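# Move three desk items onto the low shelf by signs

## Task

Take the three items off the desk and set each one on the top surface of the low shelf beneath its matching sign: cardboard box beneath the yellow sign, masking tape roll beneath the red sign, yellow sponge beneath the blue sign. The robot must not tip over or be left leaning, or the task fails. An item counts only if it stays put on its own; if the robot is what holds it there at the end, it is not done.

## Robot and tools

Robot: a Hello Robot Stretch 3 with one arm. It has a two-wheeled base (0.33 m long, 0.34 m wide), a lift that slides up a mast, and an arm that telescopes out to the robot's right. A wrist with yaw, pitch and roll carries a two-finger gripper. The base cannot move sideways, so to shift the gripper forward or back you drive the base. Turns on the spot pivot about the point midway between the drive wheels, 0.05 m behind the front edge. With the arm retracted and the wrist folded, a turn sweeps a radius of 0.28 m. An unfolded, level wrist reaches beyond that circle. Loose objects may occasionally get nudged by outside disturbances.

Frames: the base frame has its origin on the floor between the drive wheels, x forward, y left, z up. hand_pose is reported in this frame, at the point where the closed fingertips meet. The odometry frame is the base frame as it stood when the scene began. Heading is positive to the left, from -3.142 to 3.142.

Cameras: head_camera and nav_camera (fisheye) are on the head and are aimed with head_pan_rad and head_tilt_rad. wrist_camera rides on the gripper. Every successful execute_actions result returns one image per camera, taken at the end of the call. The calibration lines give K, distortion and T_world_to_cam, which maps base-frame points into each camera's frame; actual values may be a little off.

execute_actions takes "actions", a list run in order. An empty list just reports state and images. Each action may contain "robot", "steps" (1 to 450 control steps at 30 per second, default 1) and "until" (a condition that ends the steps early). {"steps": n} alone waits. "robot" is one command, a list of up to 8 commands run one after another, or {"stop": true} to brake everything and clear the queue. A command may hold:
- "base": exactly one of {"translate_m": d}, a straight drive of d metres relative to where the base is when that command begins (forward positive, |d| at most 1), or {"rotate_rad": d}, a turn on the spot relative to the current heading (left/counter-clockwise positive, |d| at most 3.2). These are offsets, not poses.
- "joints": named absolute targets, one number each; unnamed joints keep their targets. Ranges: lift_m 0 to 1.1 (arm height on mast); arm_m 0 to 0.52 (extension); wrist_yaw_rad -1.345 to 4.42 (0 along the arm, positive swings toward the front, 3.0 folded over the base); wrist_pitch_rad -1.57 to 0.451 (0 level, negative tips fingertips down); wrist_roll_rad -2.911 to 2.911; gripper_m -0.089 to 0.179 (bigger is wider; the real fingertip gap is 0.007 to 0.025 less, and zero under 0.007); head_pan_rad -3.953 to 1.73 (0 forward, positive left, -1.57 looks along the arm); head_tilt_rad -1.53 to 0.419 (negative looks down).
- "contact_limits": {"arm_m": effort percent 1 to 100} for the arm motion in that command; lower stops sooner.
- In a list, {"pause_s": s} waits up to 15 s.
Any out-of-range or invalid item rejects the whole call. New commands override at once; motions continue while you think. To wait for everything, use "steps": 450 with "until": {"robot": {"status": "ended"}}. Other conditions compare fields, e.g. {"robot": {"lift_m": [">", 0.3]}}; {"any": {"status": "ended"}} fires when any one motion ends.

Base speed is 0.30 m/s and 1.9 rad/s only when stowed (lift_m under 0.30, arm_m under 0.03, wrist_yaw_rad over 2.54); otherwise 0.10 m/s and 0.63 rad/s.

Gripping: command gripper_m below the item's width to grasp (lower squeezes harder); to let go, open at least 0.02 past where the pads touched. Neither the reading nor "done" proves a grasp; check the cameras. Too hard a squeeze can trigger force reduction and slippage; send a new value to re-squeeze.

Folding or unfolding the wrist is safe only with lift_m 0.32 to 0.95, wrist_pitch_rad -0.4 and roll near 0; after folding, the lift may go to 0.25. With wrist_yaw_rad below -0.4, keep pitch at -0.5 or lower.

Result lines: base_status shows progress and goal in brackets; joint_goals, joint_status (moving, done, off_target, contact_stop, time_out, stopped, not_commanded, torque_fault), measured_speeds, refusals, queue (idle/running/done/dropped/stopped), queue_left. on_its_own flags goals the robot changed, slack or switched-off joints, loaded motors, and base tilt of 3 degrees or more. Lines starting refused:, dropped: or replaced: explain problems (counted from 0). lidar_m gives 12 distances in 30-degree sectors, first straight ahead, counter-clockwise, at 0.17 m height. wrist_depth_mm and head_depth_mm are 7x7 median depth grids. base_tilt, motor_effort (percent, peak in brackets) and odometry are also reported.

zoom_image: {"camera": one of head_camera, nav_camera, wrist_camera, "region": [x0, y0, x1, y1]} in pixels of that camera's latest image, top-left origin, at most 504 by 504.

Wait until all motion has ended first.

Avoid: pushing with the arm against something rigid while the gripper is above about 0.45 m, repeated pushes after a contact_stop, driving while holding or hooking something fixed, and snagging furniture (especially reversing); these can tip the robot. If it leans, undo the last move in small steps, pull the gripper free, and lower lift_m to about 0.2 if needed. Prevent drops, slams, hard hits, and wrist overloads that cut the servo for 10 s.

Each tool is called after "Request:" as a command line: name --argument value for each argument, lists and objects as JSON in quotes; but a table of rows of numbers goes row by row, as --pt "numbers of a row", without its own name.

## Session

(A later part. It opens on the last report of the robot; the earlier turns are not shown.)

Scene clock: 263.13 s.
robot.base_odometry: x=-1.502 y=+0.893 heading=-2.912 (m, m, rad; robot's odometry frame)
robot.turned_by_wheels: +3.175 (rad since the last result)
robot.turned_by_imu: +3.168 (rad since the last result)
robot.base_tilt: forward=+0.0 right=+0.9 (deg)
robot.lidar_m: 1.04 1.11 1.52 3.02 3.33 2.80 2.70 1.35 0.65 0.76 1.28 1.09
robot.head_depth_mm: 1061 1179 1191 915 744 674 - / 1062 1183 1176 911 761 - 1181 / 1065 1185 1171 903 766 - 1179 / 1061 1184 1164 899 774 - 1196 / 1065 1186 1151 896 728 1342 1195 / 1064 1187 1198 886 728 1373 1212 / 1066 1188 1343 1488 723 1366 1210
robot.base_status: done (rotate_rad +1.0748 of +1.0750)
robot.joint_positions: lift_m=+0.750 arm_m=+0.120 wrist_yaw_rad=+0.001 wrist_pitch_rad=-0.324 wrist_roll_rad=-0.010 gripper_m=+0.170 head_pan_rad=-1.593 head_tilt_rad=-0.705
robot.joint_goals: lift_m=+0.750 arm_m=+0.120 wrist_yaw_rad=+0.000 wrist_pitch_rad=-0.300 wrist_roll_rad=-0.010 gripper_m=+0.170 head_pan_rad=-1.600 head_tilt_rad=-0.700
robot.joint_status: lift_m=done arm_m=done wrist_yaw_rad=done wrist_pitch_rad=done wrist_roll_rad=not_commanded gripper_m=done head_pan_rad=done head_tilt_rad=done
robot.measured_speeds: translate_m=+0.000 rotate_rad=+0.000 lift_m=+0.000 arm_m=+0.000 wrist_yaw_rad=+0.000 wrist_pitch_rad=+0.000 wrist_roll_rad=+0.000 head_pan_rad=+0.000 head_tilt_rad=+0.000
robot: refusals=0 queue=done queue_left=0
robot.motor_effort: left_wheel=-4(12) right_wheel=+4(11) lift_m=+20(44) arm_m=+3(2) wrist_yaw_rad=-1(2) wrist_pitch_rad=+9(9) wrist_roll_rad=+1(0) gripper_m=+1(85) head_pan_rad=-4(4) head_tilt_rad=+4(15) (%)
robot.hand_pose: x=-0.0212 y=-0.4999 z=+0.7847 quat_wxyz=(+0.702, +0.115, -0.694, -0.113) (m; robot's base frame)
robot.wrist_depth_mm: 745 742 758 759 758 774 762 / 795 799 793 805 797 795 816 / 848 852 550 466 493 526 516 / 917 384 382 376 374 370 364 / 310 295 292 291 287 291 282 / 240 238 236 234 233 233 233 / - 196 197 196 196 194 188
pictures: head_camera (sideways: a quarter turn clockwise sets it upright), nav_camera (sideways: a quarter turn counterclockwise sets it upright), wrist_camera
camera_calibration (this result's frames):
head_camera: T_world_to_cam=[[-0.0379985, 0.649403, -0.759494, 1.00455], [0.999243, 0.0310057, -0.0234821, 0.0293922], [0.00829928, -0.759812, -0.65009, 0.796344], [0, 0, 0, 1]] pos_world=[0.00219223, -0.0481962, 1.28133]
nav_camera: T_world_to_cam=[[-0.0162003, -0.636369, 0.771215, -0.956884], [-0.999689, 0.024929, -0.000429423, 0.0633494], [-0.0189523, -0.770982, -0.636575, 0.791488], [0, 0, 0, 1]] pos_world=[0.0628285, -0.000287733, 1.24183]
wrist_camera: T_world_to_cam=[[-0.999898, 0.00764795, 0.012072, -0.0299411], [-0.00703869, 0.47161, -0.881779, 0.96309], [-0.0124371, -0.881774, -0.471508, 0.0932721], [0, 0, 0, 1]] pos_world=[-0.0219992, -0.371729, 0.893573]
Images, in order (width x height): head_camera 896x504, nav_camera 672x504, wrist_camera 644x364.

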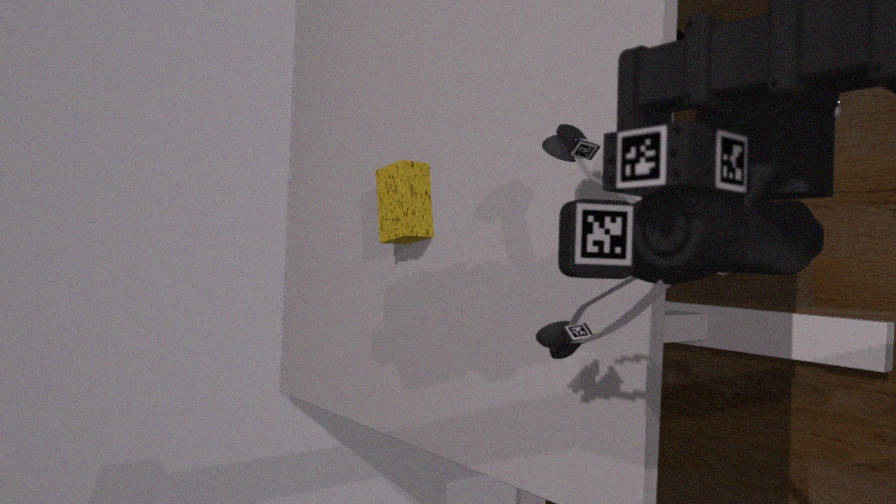

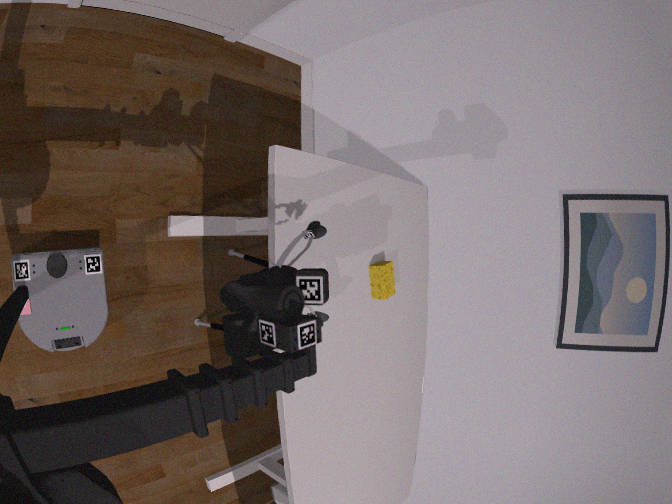

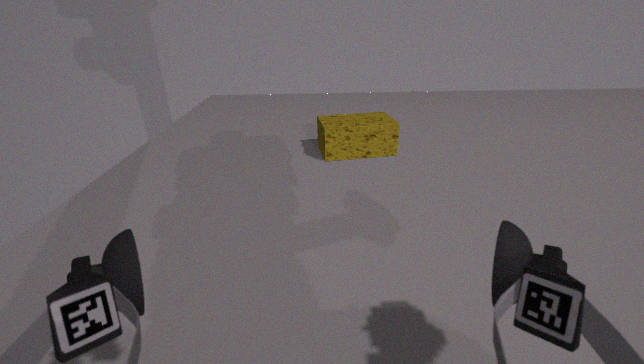

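Request:
execute_actions --actions '[{"robot":[{"base":{"translate_m":-0.055},"joints":{"lift_m":0.708,"arm_m":0.25}},{"joints":{"arm_m":0.42}}],"steps":450,"until":{"robot":{"status":"ended"}}}]'

Scene clock: 269.93 s.
robot.base_odometry: x=-1.448 y=+0.905 heading=-2.912 (m, m, rad; robot's odometry frame)
robot.turned_by_wheels: +0.000 (rad since the last result)
robot.turned_by_imu: +0.001 (rad since the last result)
robot.base_tilt: forward=+0.0 right=+0.9 (deg)
robot.lidar_m: 1.10 1.16 1.59 3.02 3.32 2.73 2.65 1.30 0.63 0.77 1.28 1.14
robot.head_depth_mm: 1059 1180 1190 915 745 1366 - / 1060 1184 1179 940 - - 1180 / 1065 1181 1169 - 737 1323 1224 / 1061 1185 1162 - 731 1323 1224 / 1063 1186 1151 891 731 1348 1215 / 1060 1187 1141 893 727 1343 1191 / 1065 1184 1311 884 724 1371 1204
robot.base_status: done (translate_m -0.0550 of -0.0550)
robot.joint_positions: lift_m=+0.708 arm_m=+0.420 wrist_yaw_rad=+0.001 wrist_pitch_rad=-0.323 wrist_roll_rad=-0.010 gripper_m=+0.170 head_pan_rad=-1.593 head_tilt_rad=-0.705
robot.joint_goals: lift_m=+0.708 arm_m=+0.420 wrist_yaw_rad=+0.000 wrist_pitch_rad=-0.300 wrist_roll_rad=-0.010 gripper_m=+0.170 head_pan_rad=-1.600 head_tilt_rad=-0.700
robot.joint_status: lift_m=done arm_m=done wrist_yaw_rad=done wrist_pitch_rad=done wrist_roll_rad=not_commanded gripper_m=done head_pan_rad=done head_tilt_rad=done
robot.measured_speeds: translate_m=+0.000 rotate_rad=+0.000 lift_m=+0.000 arm_m=+0.000 wrist_yaw_rad=+0.000 wrist_pitch_rad=+0.000 wrist_roll_rad=+0.000 head_pan_rad=+0.000 head_tilt_rad=+0.000
robot: refusals=0 queue=done queue_left=0
robot.motor_effort: left_wheel=-4(10) right_wheel=+4(6) lift_m=+20(20) arm_m=+3(5) wrist_yaw_rad=+0(1) wrist_pitch_rad=+8(9) wrist_roll_rad=+0(0) gripper_m=+1(1) head_pan_rad=-4(4) head_tilt_rad=+3(4) (%)
robot.hand_pose: x=-0.0213 y=-0.8000 z=+0.7429 quat_wxyz=(+0.702, +0.115, -0.694, -0.113) (m; robot's base frame)
robot.wrist_depth_mm: 487 494 497 500 499 503 506 / 525 529 528 535 534 534 542 / 559 423 415 409 404 395 390 / 293 290 287 284 280 277 275 / 222 222 152 143 144 219 213 / 188 179 135 141 151 175 176 / - 148 144 147 148 146 141
pictures: head_camera (sideways: a quarter turn clockwise sets it upright), nav_camera (sideways: a quarter turn counterclockwise sets it upright), wrist_camera
camera_calibration (this result's frames):
head_camera: T_world_to_cam=[[-0.0379985, 0.649403, -0.759494, 1.00455], [0.999243, 0.0310057, -0.0234821, 0.0293922], [0.00829928, -0.759812, -0.65009, 0.796344], [0, 0, 0, 1]] pos_world=[0.00219223, -0.0481962, 1.28133]
nav_camera: T_world_to_cam=[[-0.0162003, -0.636369, 0.771215, -0.956884], [-0.999689, 0.024929, -0.000429423, 0.0633494], [-0.0189523, -0.770982, -0.636575, 0.791488], [0, 0, 0, 1]] pos_world=[0.0628285, -0.000287744, 1.24183]
wrist_camera: T_world_to_cam=[[-0.999896, 0.00795015, 0.0120669, -0.0269649], [-0.00689894, 0.47111, -0.882047, 1.0675], [-0.0126973, -0.882038, -0.471006, -0.191637], [0, 0, 0, 1]] pos_world=[-0.0220308, -0.671726, 0.851646]
Images, in order (width x height): head_camera 896x504, nav_camera 672x504, wrist_camera 644x364.

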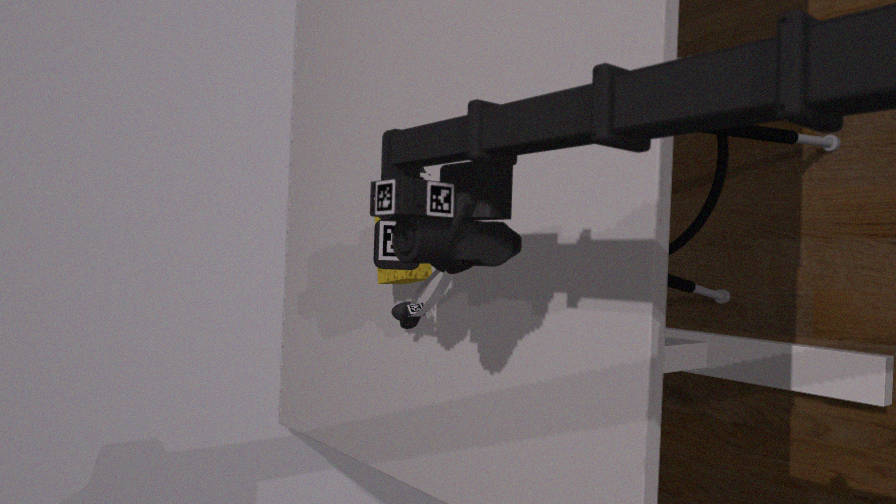

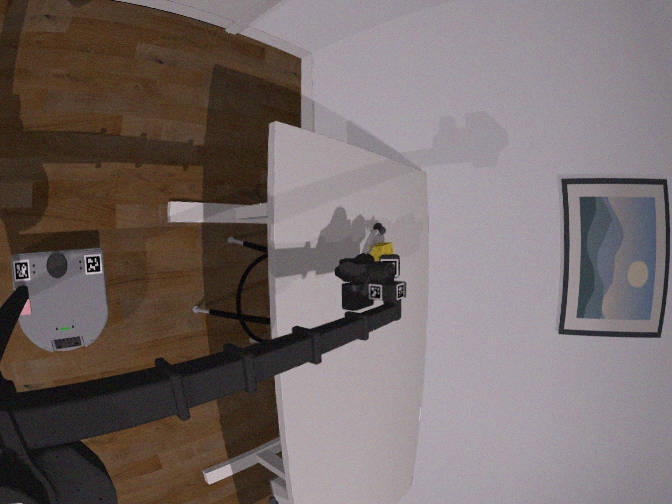

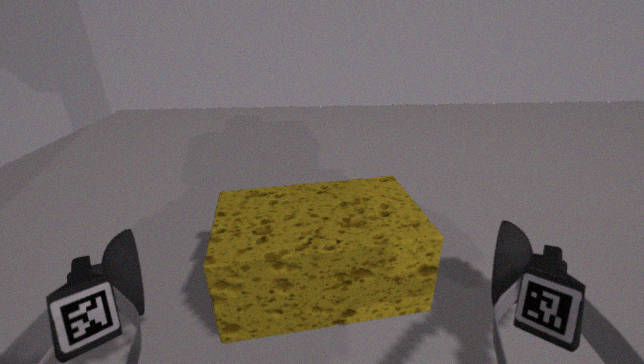

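Request:
execute_actions --actions '[{"robot":[{"joints":{"gripper_m":0.055}},{"joints":{"lift_m":0.78}},{"joints":{"arm_m":0.0,"wrist_pitch_rad":-0.4}},{"joints":{"wrist_yaw_rad":2.9},"base":{"rotate_rad":1.48}},{"joints":{"lift_m":0.29},"base":{"translate_m":1.0}},{"base":{"translate_m":1.0}},{"base":{"rotate_rad":0.09},"joints":{"lift_m":0.67,"head_tilt_rad":-0.8}},{"joints":{"wrist_yaw_rad":0}}],"steps":450,"until":{"robot":{"status":"ended"}}},{"steps":450,"until":{"robot":{"status":"ended"}}},{"steps":450,"until":{"robot":{"status":"ended"}}},{"robot":{"base":{"translate_m":0.1},"joints":{"wrist_pitch_rad":-0.3,"arm_m":0.3}},"steps":450,"until":{"robot":{"status":"ended"}}}]'

Scene clock: 312.77 s.
robot.base_odometry: x=-1.150 y=-1.173 heading=-1.343 (m, m, rad; robot's odometry frame)
robot.turned_by_wheels: +1.570 (rad since the last result)
robot.turned_by_imu: +1.568 (rad since the last result)
robot.base_tilt: forward=+0.0 right=+0.9 (deg)
robot.lidar_m: 1.04 1.16 1.59 2.48 2.95 3.09 2.86 1.33 0.61 0.93 0.57 0.99
robot.head_depth_mm: 810 914 1054 1011 877 1304 1194 / 808 915 1057 1002 - - 1168 / 809 914 1050 1031 1092 1193 1185 / 812 916 1049 875 1067 1192 1182 / 810 918 1053 964 874 1189 1175 / 810 916 1058 960 868 1184 1176 / 807 913 1047 953 854 1093 1167
robot.base_status: done (translate_m +0.1000 of +0.1000)
robot.joint_positions: lift_m=+0.670 arm_m=+0.300 wrist_yaw_rad=+0.001 wrist_pitch_rad=-0.326 wrist_roll_rad=-0.010 gripper_m=+0.056 head_pan_rad=-1.593 head_tilt_rad=-0.790
robot.joint_goals: lift_m=+0.670 arm_m=+0.300 wrist_yaw_rad=+0.000 wrist_pitch_rad=-0.300 wrist_roll_rad=-0.010 gripper_m=+0.055 head_pan_rad=-1.600 head_tilt_rad=-0.800
robot.joint_status: lift_m=done arm_m=done wrist_yaw_rad=done wrist_pitch_rad=done wrist_roll_rad=not_commanded gripper_m=done head_pan_rad=done head_tilt_rad=done
robot.measured_speeds: translate_m=+0.000 rotate_rad=+0.000 lift_m=+0.000 arm_m=+0.000 wrist_yaw_rad=+0.000 wrist_pitch_rad=+0.000 wrist_roll_rad=+0.000 head_pan_rad=+0.000 head_tilt_rad=+0.000
robot: refusals=0 queue=done queue_left=0
robot.motor_effort: left_wheel=-4(11) right_wheel=+4(11) lift_m=+42(44) arm_m=+3(6) wrist_yaw_rad=-1(3) wrist_pitch_rad=+9(11) wrist_roll_rad=+0(0) gripper_m=-20(94) head_pan_rad=-4(4) head_tilt_rad=-5(17) (%)
robot.hand_pose: x=-0.0213 y=-0.6797 z=+0.7034 quat_wxyz=(+0.701, +0.116, -0.694, -0.114) (m; robot's base frame)
robot.wrist_depth_mm: 333 335 337 340 342 343 346 / 357 357 360 364 365 367 371 / 381 383 386 392 393 393 400 / 411 416 408 407 414 421 434 / 343 343 142 141 145 330 326 / 276 281 133 140 148 273 266 / 232 223 215 215 226 219 223
pictures: head_camera (sideways: a quarter turn clockwise sets it upright), nav_camera (sideways: a quarter turn counterclockwise sets it upright), wrist_camera
camera_calibration (this result's frames):
head_camera: T_world_to_cam=[[-0.0365858, 0.711982, -0.701244, 0.928622], [0.999284, 0.0328129, -0.01882, 0.0233201], [0.00961035, -0.701431, -0.712673, 0.877735], [0, 0, 0, 1]] pos_world=[0.00223567, -0.0462565, 1.27717]
nav_camera: T_world_to_cam=[[-0.0176364, -0.699993, 0.713932, -0.882217], [-0.999688, 0.0249619, -0.000220993, 0.063078], [-0.0176664, -0.713714, -0.700215, 0.874258], [0, 0, 0, 1]] pos_world=[0.0629442, 0.00484941, 1.24203]
wrist_camera: T_world_to_cam=[[-0.999896, 0.00788418, 0.0120938, -0.0274998], [-0.00692219, 0.473303, -0.880872, 0.97663], [-0.012669, -0.880864, -0.473199, -0.101843], [0, 0, 0, 1]] pos_world=[-0.0220268, -0.551735, 0.812427]
Images, in order (width x height): head_camera 896x504, nav_camera 672x504, wrist_camera 644x364.

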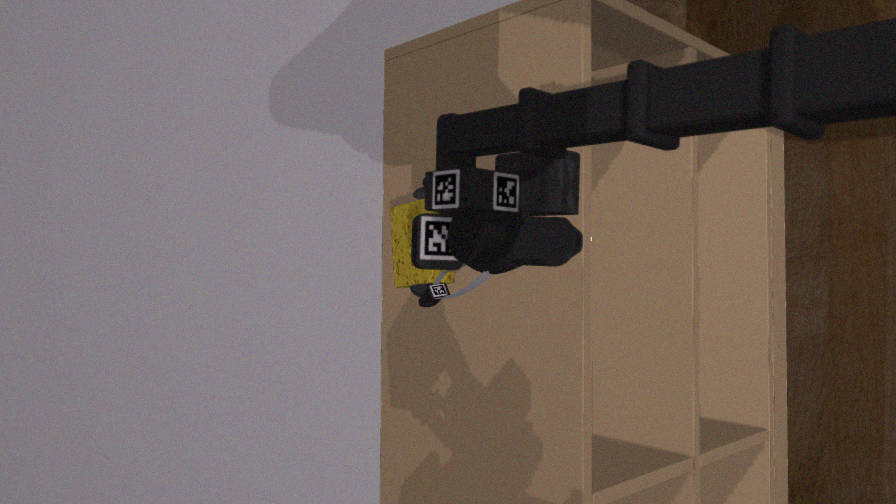

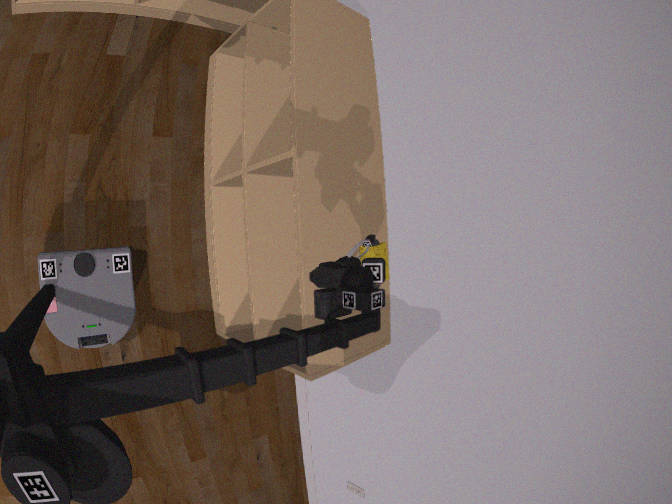

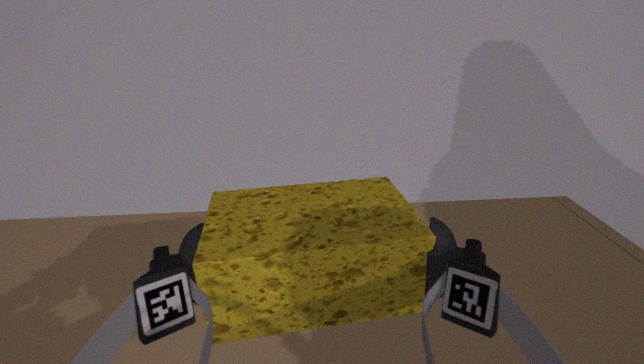

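Request:
execute_actions --actions '[{"robot":[{"joints":{"lift_m":0.604,"arm_m":0.27}},{"joints":{"gripper_m":0.16}},{"joints":{"arm_m":0.05,"lift_m":0.64,"head_pan_rad":-0.2,"head_tilt_rad":-0.4}}],"steps":450,"until":{"robot":{"status":"ended"}}}]'

Scene clock: 321.37 s.
robot.base_odometry: x=-1.150 y=-1.173 heading=-1.343 (m, m, rad; robot's odometry frame)
robot.turned_by_wheels: +0.000 (rad since the last result)
robot.turned_by_imu: +0.001 (rad since the last result)
robot.base_tilt: forward=+0.1 right=+0.9 (deg)
robot.lidar_m: 1.04 1.15 1.60 2.48 2.94 3.11 2.86 1.33 0.61 0.93 0.57 0.99
robot.head_depth_mm: 1335 1432 1530 1665 1723 1099 1131 / 1312 1399 1503 1616 1486 1466 1365 / 1281 1378 1479 1573 1407 1499 1448 / 1266 1346 1447 1533 1390 1441 1427 / 1239 1328 1419 1515 1323 1385 1393 / 1217 1296 1387 1484 1298 1368 1380 / 1194 1267 1360 1454 1293 1348 1367
robot.base_status: done (translate_m +0.1000 of +0.1000)
robot.joint_positions: lift_m=+0.640 arm_m=+0.050 wrist_yaw_rad=+0.001 wrist_pitch_rad=-0.324 wrist_roll_rad=-0.010 gripper_m=+0.160 head_pan_rad=-0.207 head_tilt_rad=-0.409
robot.joint_goals: lift_m=+0.640 arm_m=+0.050 wrist_yaw_rad=+0.000 wrist_pitch_rad=-0.300 wrist_roll_rad=-0.010 gripper_m=+0.160 head_pan_rad=-0.200 head_tilt_rad=-0.400
robot.joint_status: lift_m=done arm_m=done wrist_yaw_rad=done wrist_pitch_rad=done wrist_roll_rad=not_commanded gripper_m=done head_pan_rad=done head_tilt_rad=done
robot.measured_speeds: translate_m=+0.000 rotate_rad=+0.000 lift_m=+0.000 arm_m=+0.000 wrist_yaw_rad=+0.000 wrist_pitch_rad=+0.000 wrist_roll_rad=+0.000 head_pan_rad=+0.000 head_tilt_rad=+0.000
robot: refusals=0 queue=done queue_left=0
robot.motor_effort: left_wheel=-5(4) right_wheel=+4(4) lift_m=+41(43) arm_m=-3(0) wrist_yaw_rad=+0(2) wrist_pitch_rad=+8(9) wrist_roll_rad=+0(0) gripper_m=+0(82) head_pan_rad=+5(51) head_tilt_rad=+5(30) (%)
robot.hand_pose: x=-0.0213 y=-0.4306 z=+0.6739 quat_wxyz=(+0.702, +0.115, -0.694, -0.113) (m; robot's base frame)
robot.wrist_depth_mm: 545 550 552 558 563 570 572 / 587 588 595 599 596 610 607 / 604 558 554 540 536 638 651 / 386 384 380 355 372 368 683 / 295 300 289 288 286 298 285 / 325 549 567 561 576 - 328 / - 477 496 494 492 473 378
pictures: head_camera (sideways: a quarter turn clockwise sets it upright), nav_camera (sideways: a quarter turn counterclockwise sets it upright), wrist_camera
camera_calibration (this result's frames):
head_camera: T_world_to_cam=[[-0.401259, 0.0305735, -0.915454, 1.21013], [0.161939, 0.986067, -0.0380487, 0.0534758], [0.901536, -0.163515, -0.40062, 0.466315], [0, 0, 0, 1]] pos_world=[0.056516, -0.0134792, 1.29667]
nav_camera: T_world_to_cam=[[0.375656, -0.0808611, 0.923225, -1.1575], [-0.207813, -0.978168, -0.00111532, 0.0594122], [0.903159, -0.191439, -0.384258, 0.457572], [0, 0, 0, 1]] pos_world=[0.0339085, 0.0521153, 1.24453]
wrist_camera: T_world_to_cam=[[-0.999895, 0.00803235, 0.0120727, -0.029058], [-0.0068637, 0.471222, -0.881988, 0.832639], [-0.0127734, -0.881978, -0.471118, 0.101803], [0, 0, 0, 1]] pos_world=[-0.0220396, -0.302337, 0.782689]
Images, in order (width x height): head_camera 896x504, nav_camera 672x504, wrist_camera 644x364.

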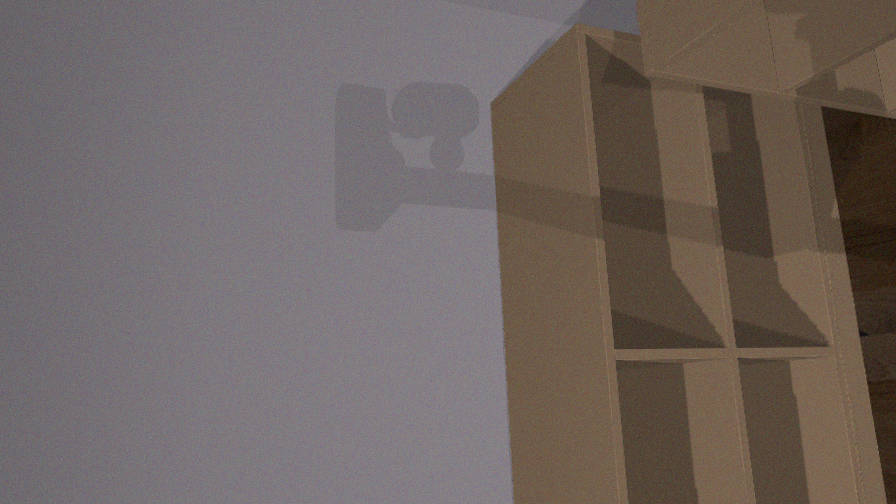

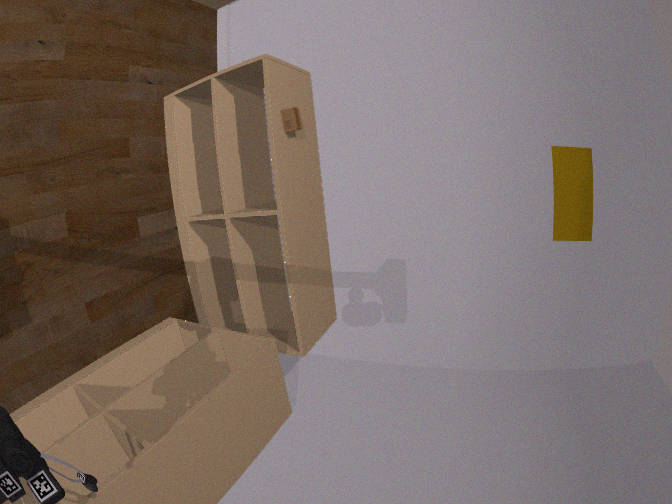

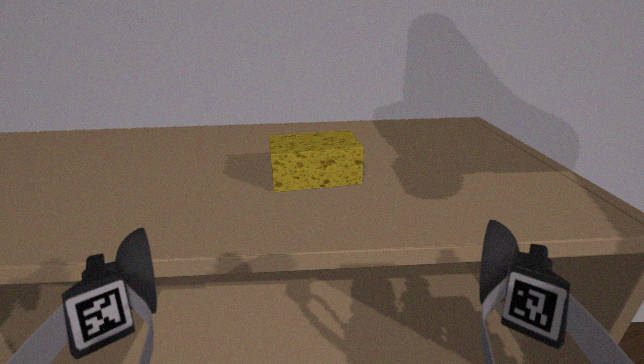

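Quick check of the tape.

Request:
execute_actions --actions '[{"robot":{"joints":{"head_pan_rad":0.9}},"steps":60,"until":{"robot":{"status":"ended"}}}]'

Scene clock: 324.73 s.
robot.base_odometry: x=-1.150 y=-1.173 heading=-1.343 (m, m, rad; robot's odometry frame)
robot.turned_by_wheels: +0.000 (rad since the last result)
robot.turned_by_imu: +0.000 (rad since the last result)
robot.base_tilt: forward=+0.0 right=+1.0 (deg)
robot.lidar_m: 1.04 1.15 1.60 2.48 2.93 3.11 2.86 1.33 0.62 0.93 0.57 0.99
robot.head_depth_mm: 1511 1581 1642 1714 1784 1811 1404 / 1656 1729 1800 1881 1990 1858 1485 / 1829 1918 2022 1889 1960 1857 1485 / 2033 2159 2284 2106 1939 1841 1479 / 2286 2459 2552 2242 2230 1818 1462 / 2644 2844 2938 2693 2352 1809 1463 / 2586 2747 2946 2995 2347 1793 1445
robot.base_status: done (translate_m +0.1000 of +0.1000)
robot.joint_positions: lift_m=+0.640 arm_m=+0.050 wrist_yaw_rad=+0.001 wrist_pitch_rad=-0.324 wrist_roll_rad=-0.010 gripper_m=+0.160 head_pan_rad=+0.893 head_tilt_rad=-0.409
robot.joint_goals: lift_m=+0.640 arm_m=+0.050 wrist_yaw_rad=+0.000 wrist_pitch_rad=-0.300 wrist_roll_rad=-0.010 gripper_m=+0.160 head_pan_rad=+0.900 head_tilt_rad=-0.400
robot.joint_status: lift_m=done arm_m=done wrist_yaw_rad=done wrist_pitch_rad=done wrist_roll_rad=not_commanded gripper_m=done head_pan_rad=done head_tilt_rad=done
robot.measured_speeds: translate_m=+0.000 rotate_rad=+0.000 lift_m=+0.000 arm_m=+0.000 wrist_yaw_rad=+0.000 wrist_pitch_rad=+0.000 wrist_roll_rad=+0.000 head_pan_rad=+0.000 head_tilt_rad=+0.000
robot: refusals=0 queue=done queue_left=0
robot.motor_effort: left_wheel=-4(4) right_wheel=+4(4) lift_m=+42(41) arm_m=-3(3) wrist_yaw_rad=+0(0) wrist_pitch_rad=+8(8) wrist_roll_rad=+0(0) gripper_m=+0(1) head_pan_rad=+5(51) head_tilt_rad=+6(6) (%)
robot.hand_pose: x=-0.0213 y=-0.4306 z=+0.6739 quat_wxyz=(+0.702, +0.115, -0.694, -0.113) (m; robot's base frame)
robot.wrist_depth_mm: 547 545 556 559 563 569 571 / 583 587 586 593 600 608 609 / 603 563 555 542 531 627 657 / 387 383 381 352 374 369 687 / 294 301 289 285 285 296 282 / 323 550 563 561 579 - 328 / - 479 495 491 488 470 382
pictures: head_camera (sideways: a quarter turn clockwise sets it upright), nav_camera (sideways: a quarter turn counterclockwise sets it upright), wrist_camera
camera_calibration (this result's frames):
head_camera: T_world_to_cam=[[-0.20922, -0.343636, -0.915501, 1.20902], [-0.805281, 0.591671, -0.0380538, 0.0593825], [0.554752, 0.729273, -0.400513, 0.468292], [0, 0, 0, 1]] pos_world=[0.040985, 0.0388144, 1.29667]
nav_camera: T_world_to_cam=[[0.242419, 0.298004, 0.92327, -1.15675], [0.777432, -0.628966, -0.00111558, 0.0534025], [0.580373, 0.71805, -0.384151, 0.459402], [0, 0, 0, 1]] pos_world=[-0.0277233, 0.0484306, 1.24453]
wrist_camera: T_world_to_cam=[[-0.999895, 0.0080322, 0.0120726, -0.0290579], [-0.00686365, 0.471222, -0.881988, 0.832639], [-0.0127732, -0.881978, -0.471118, 0.101802], [0, 0, 0, 1]] pos_world=[-0.0220396, -0.302337, 0.782689]
Images, in order (width x height): head_camera 896x504, nav_camera 672x504, wrist_camera 644x364.

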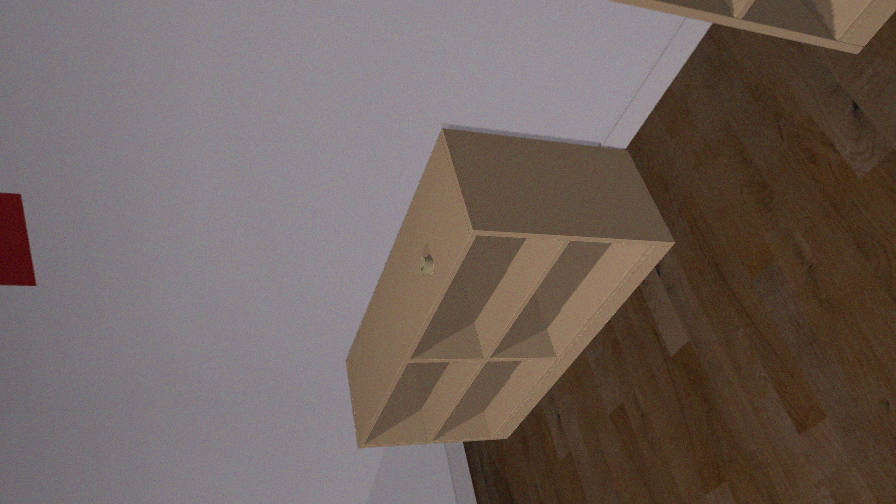

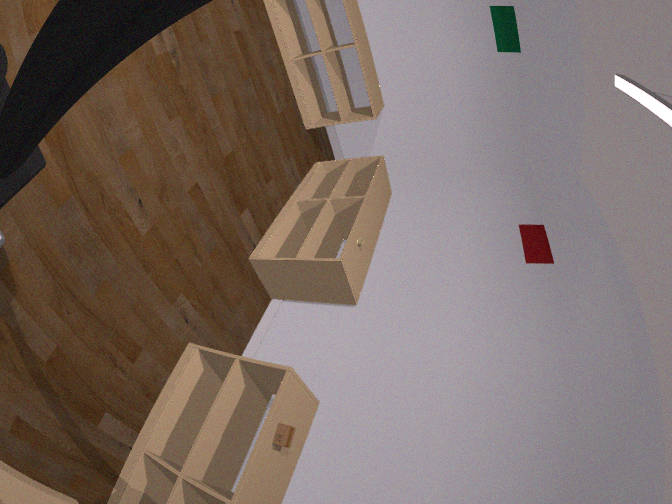

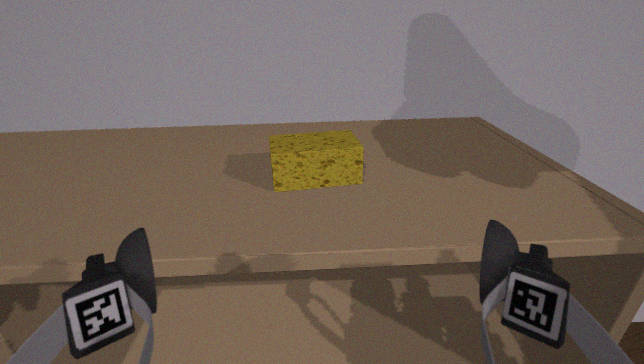

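Request:
finished_scene --scene 1

The scene is finished: the task was done.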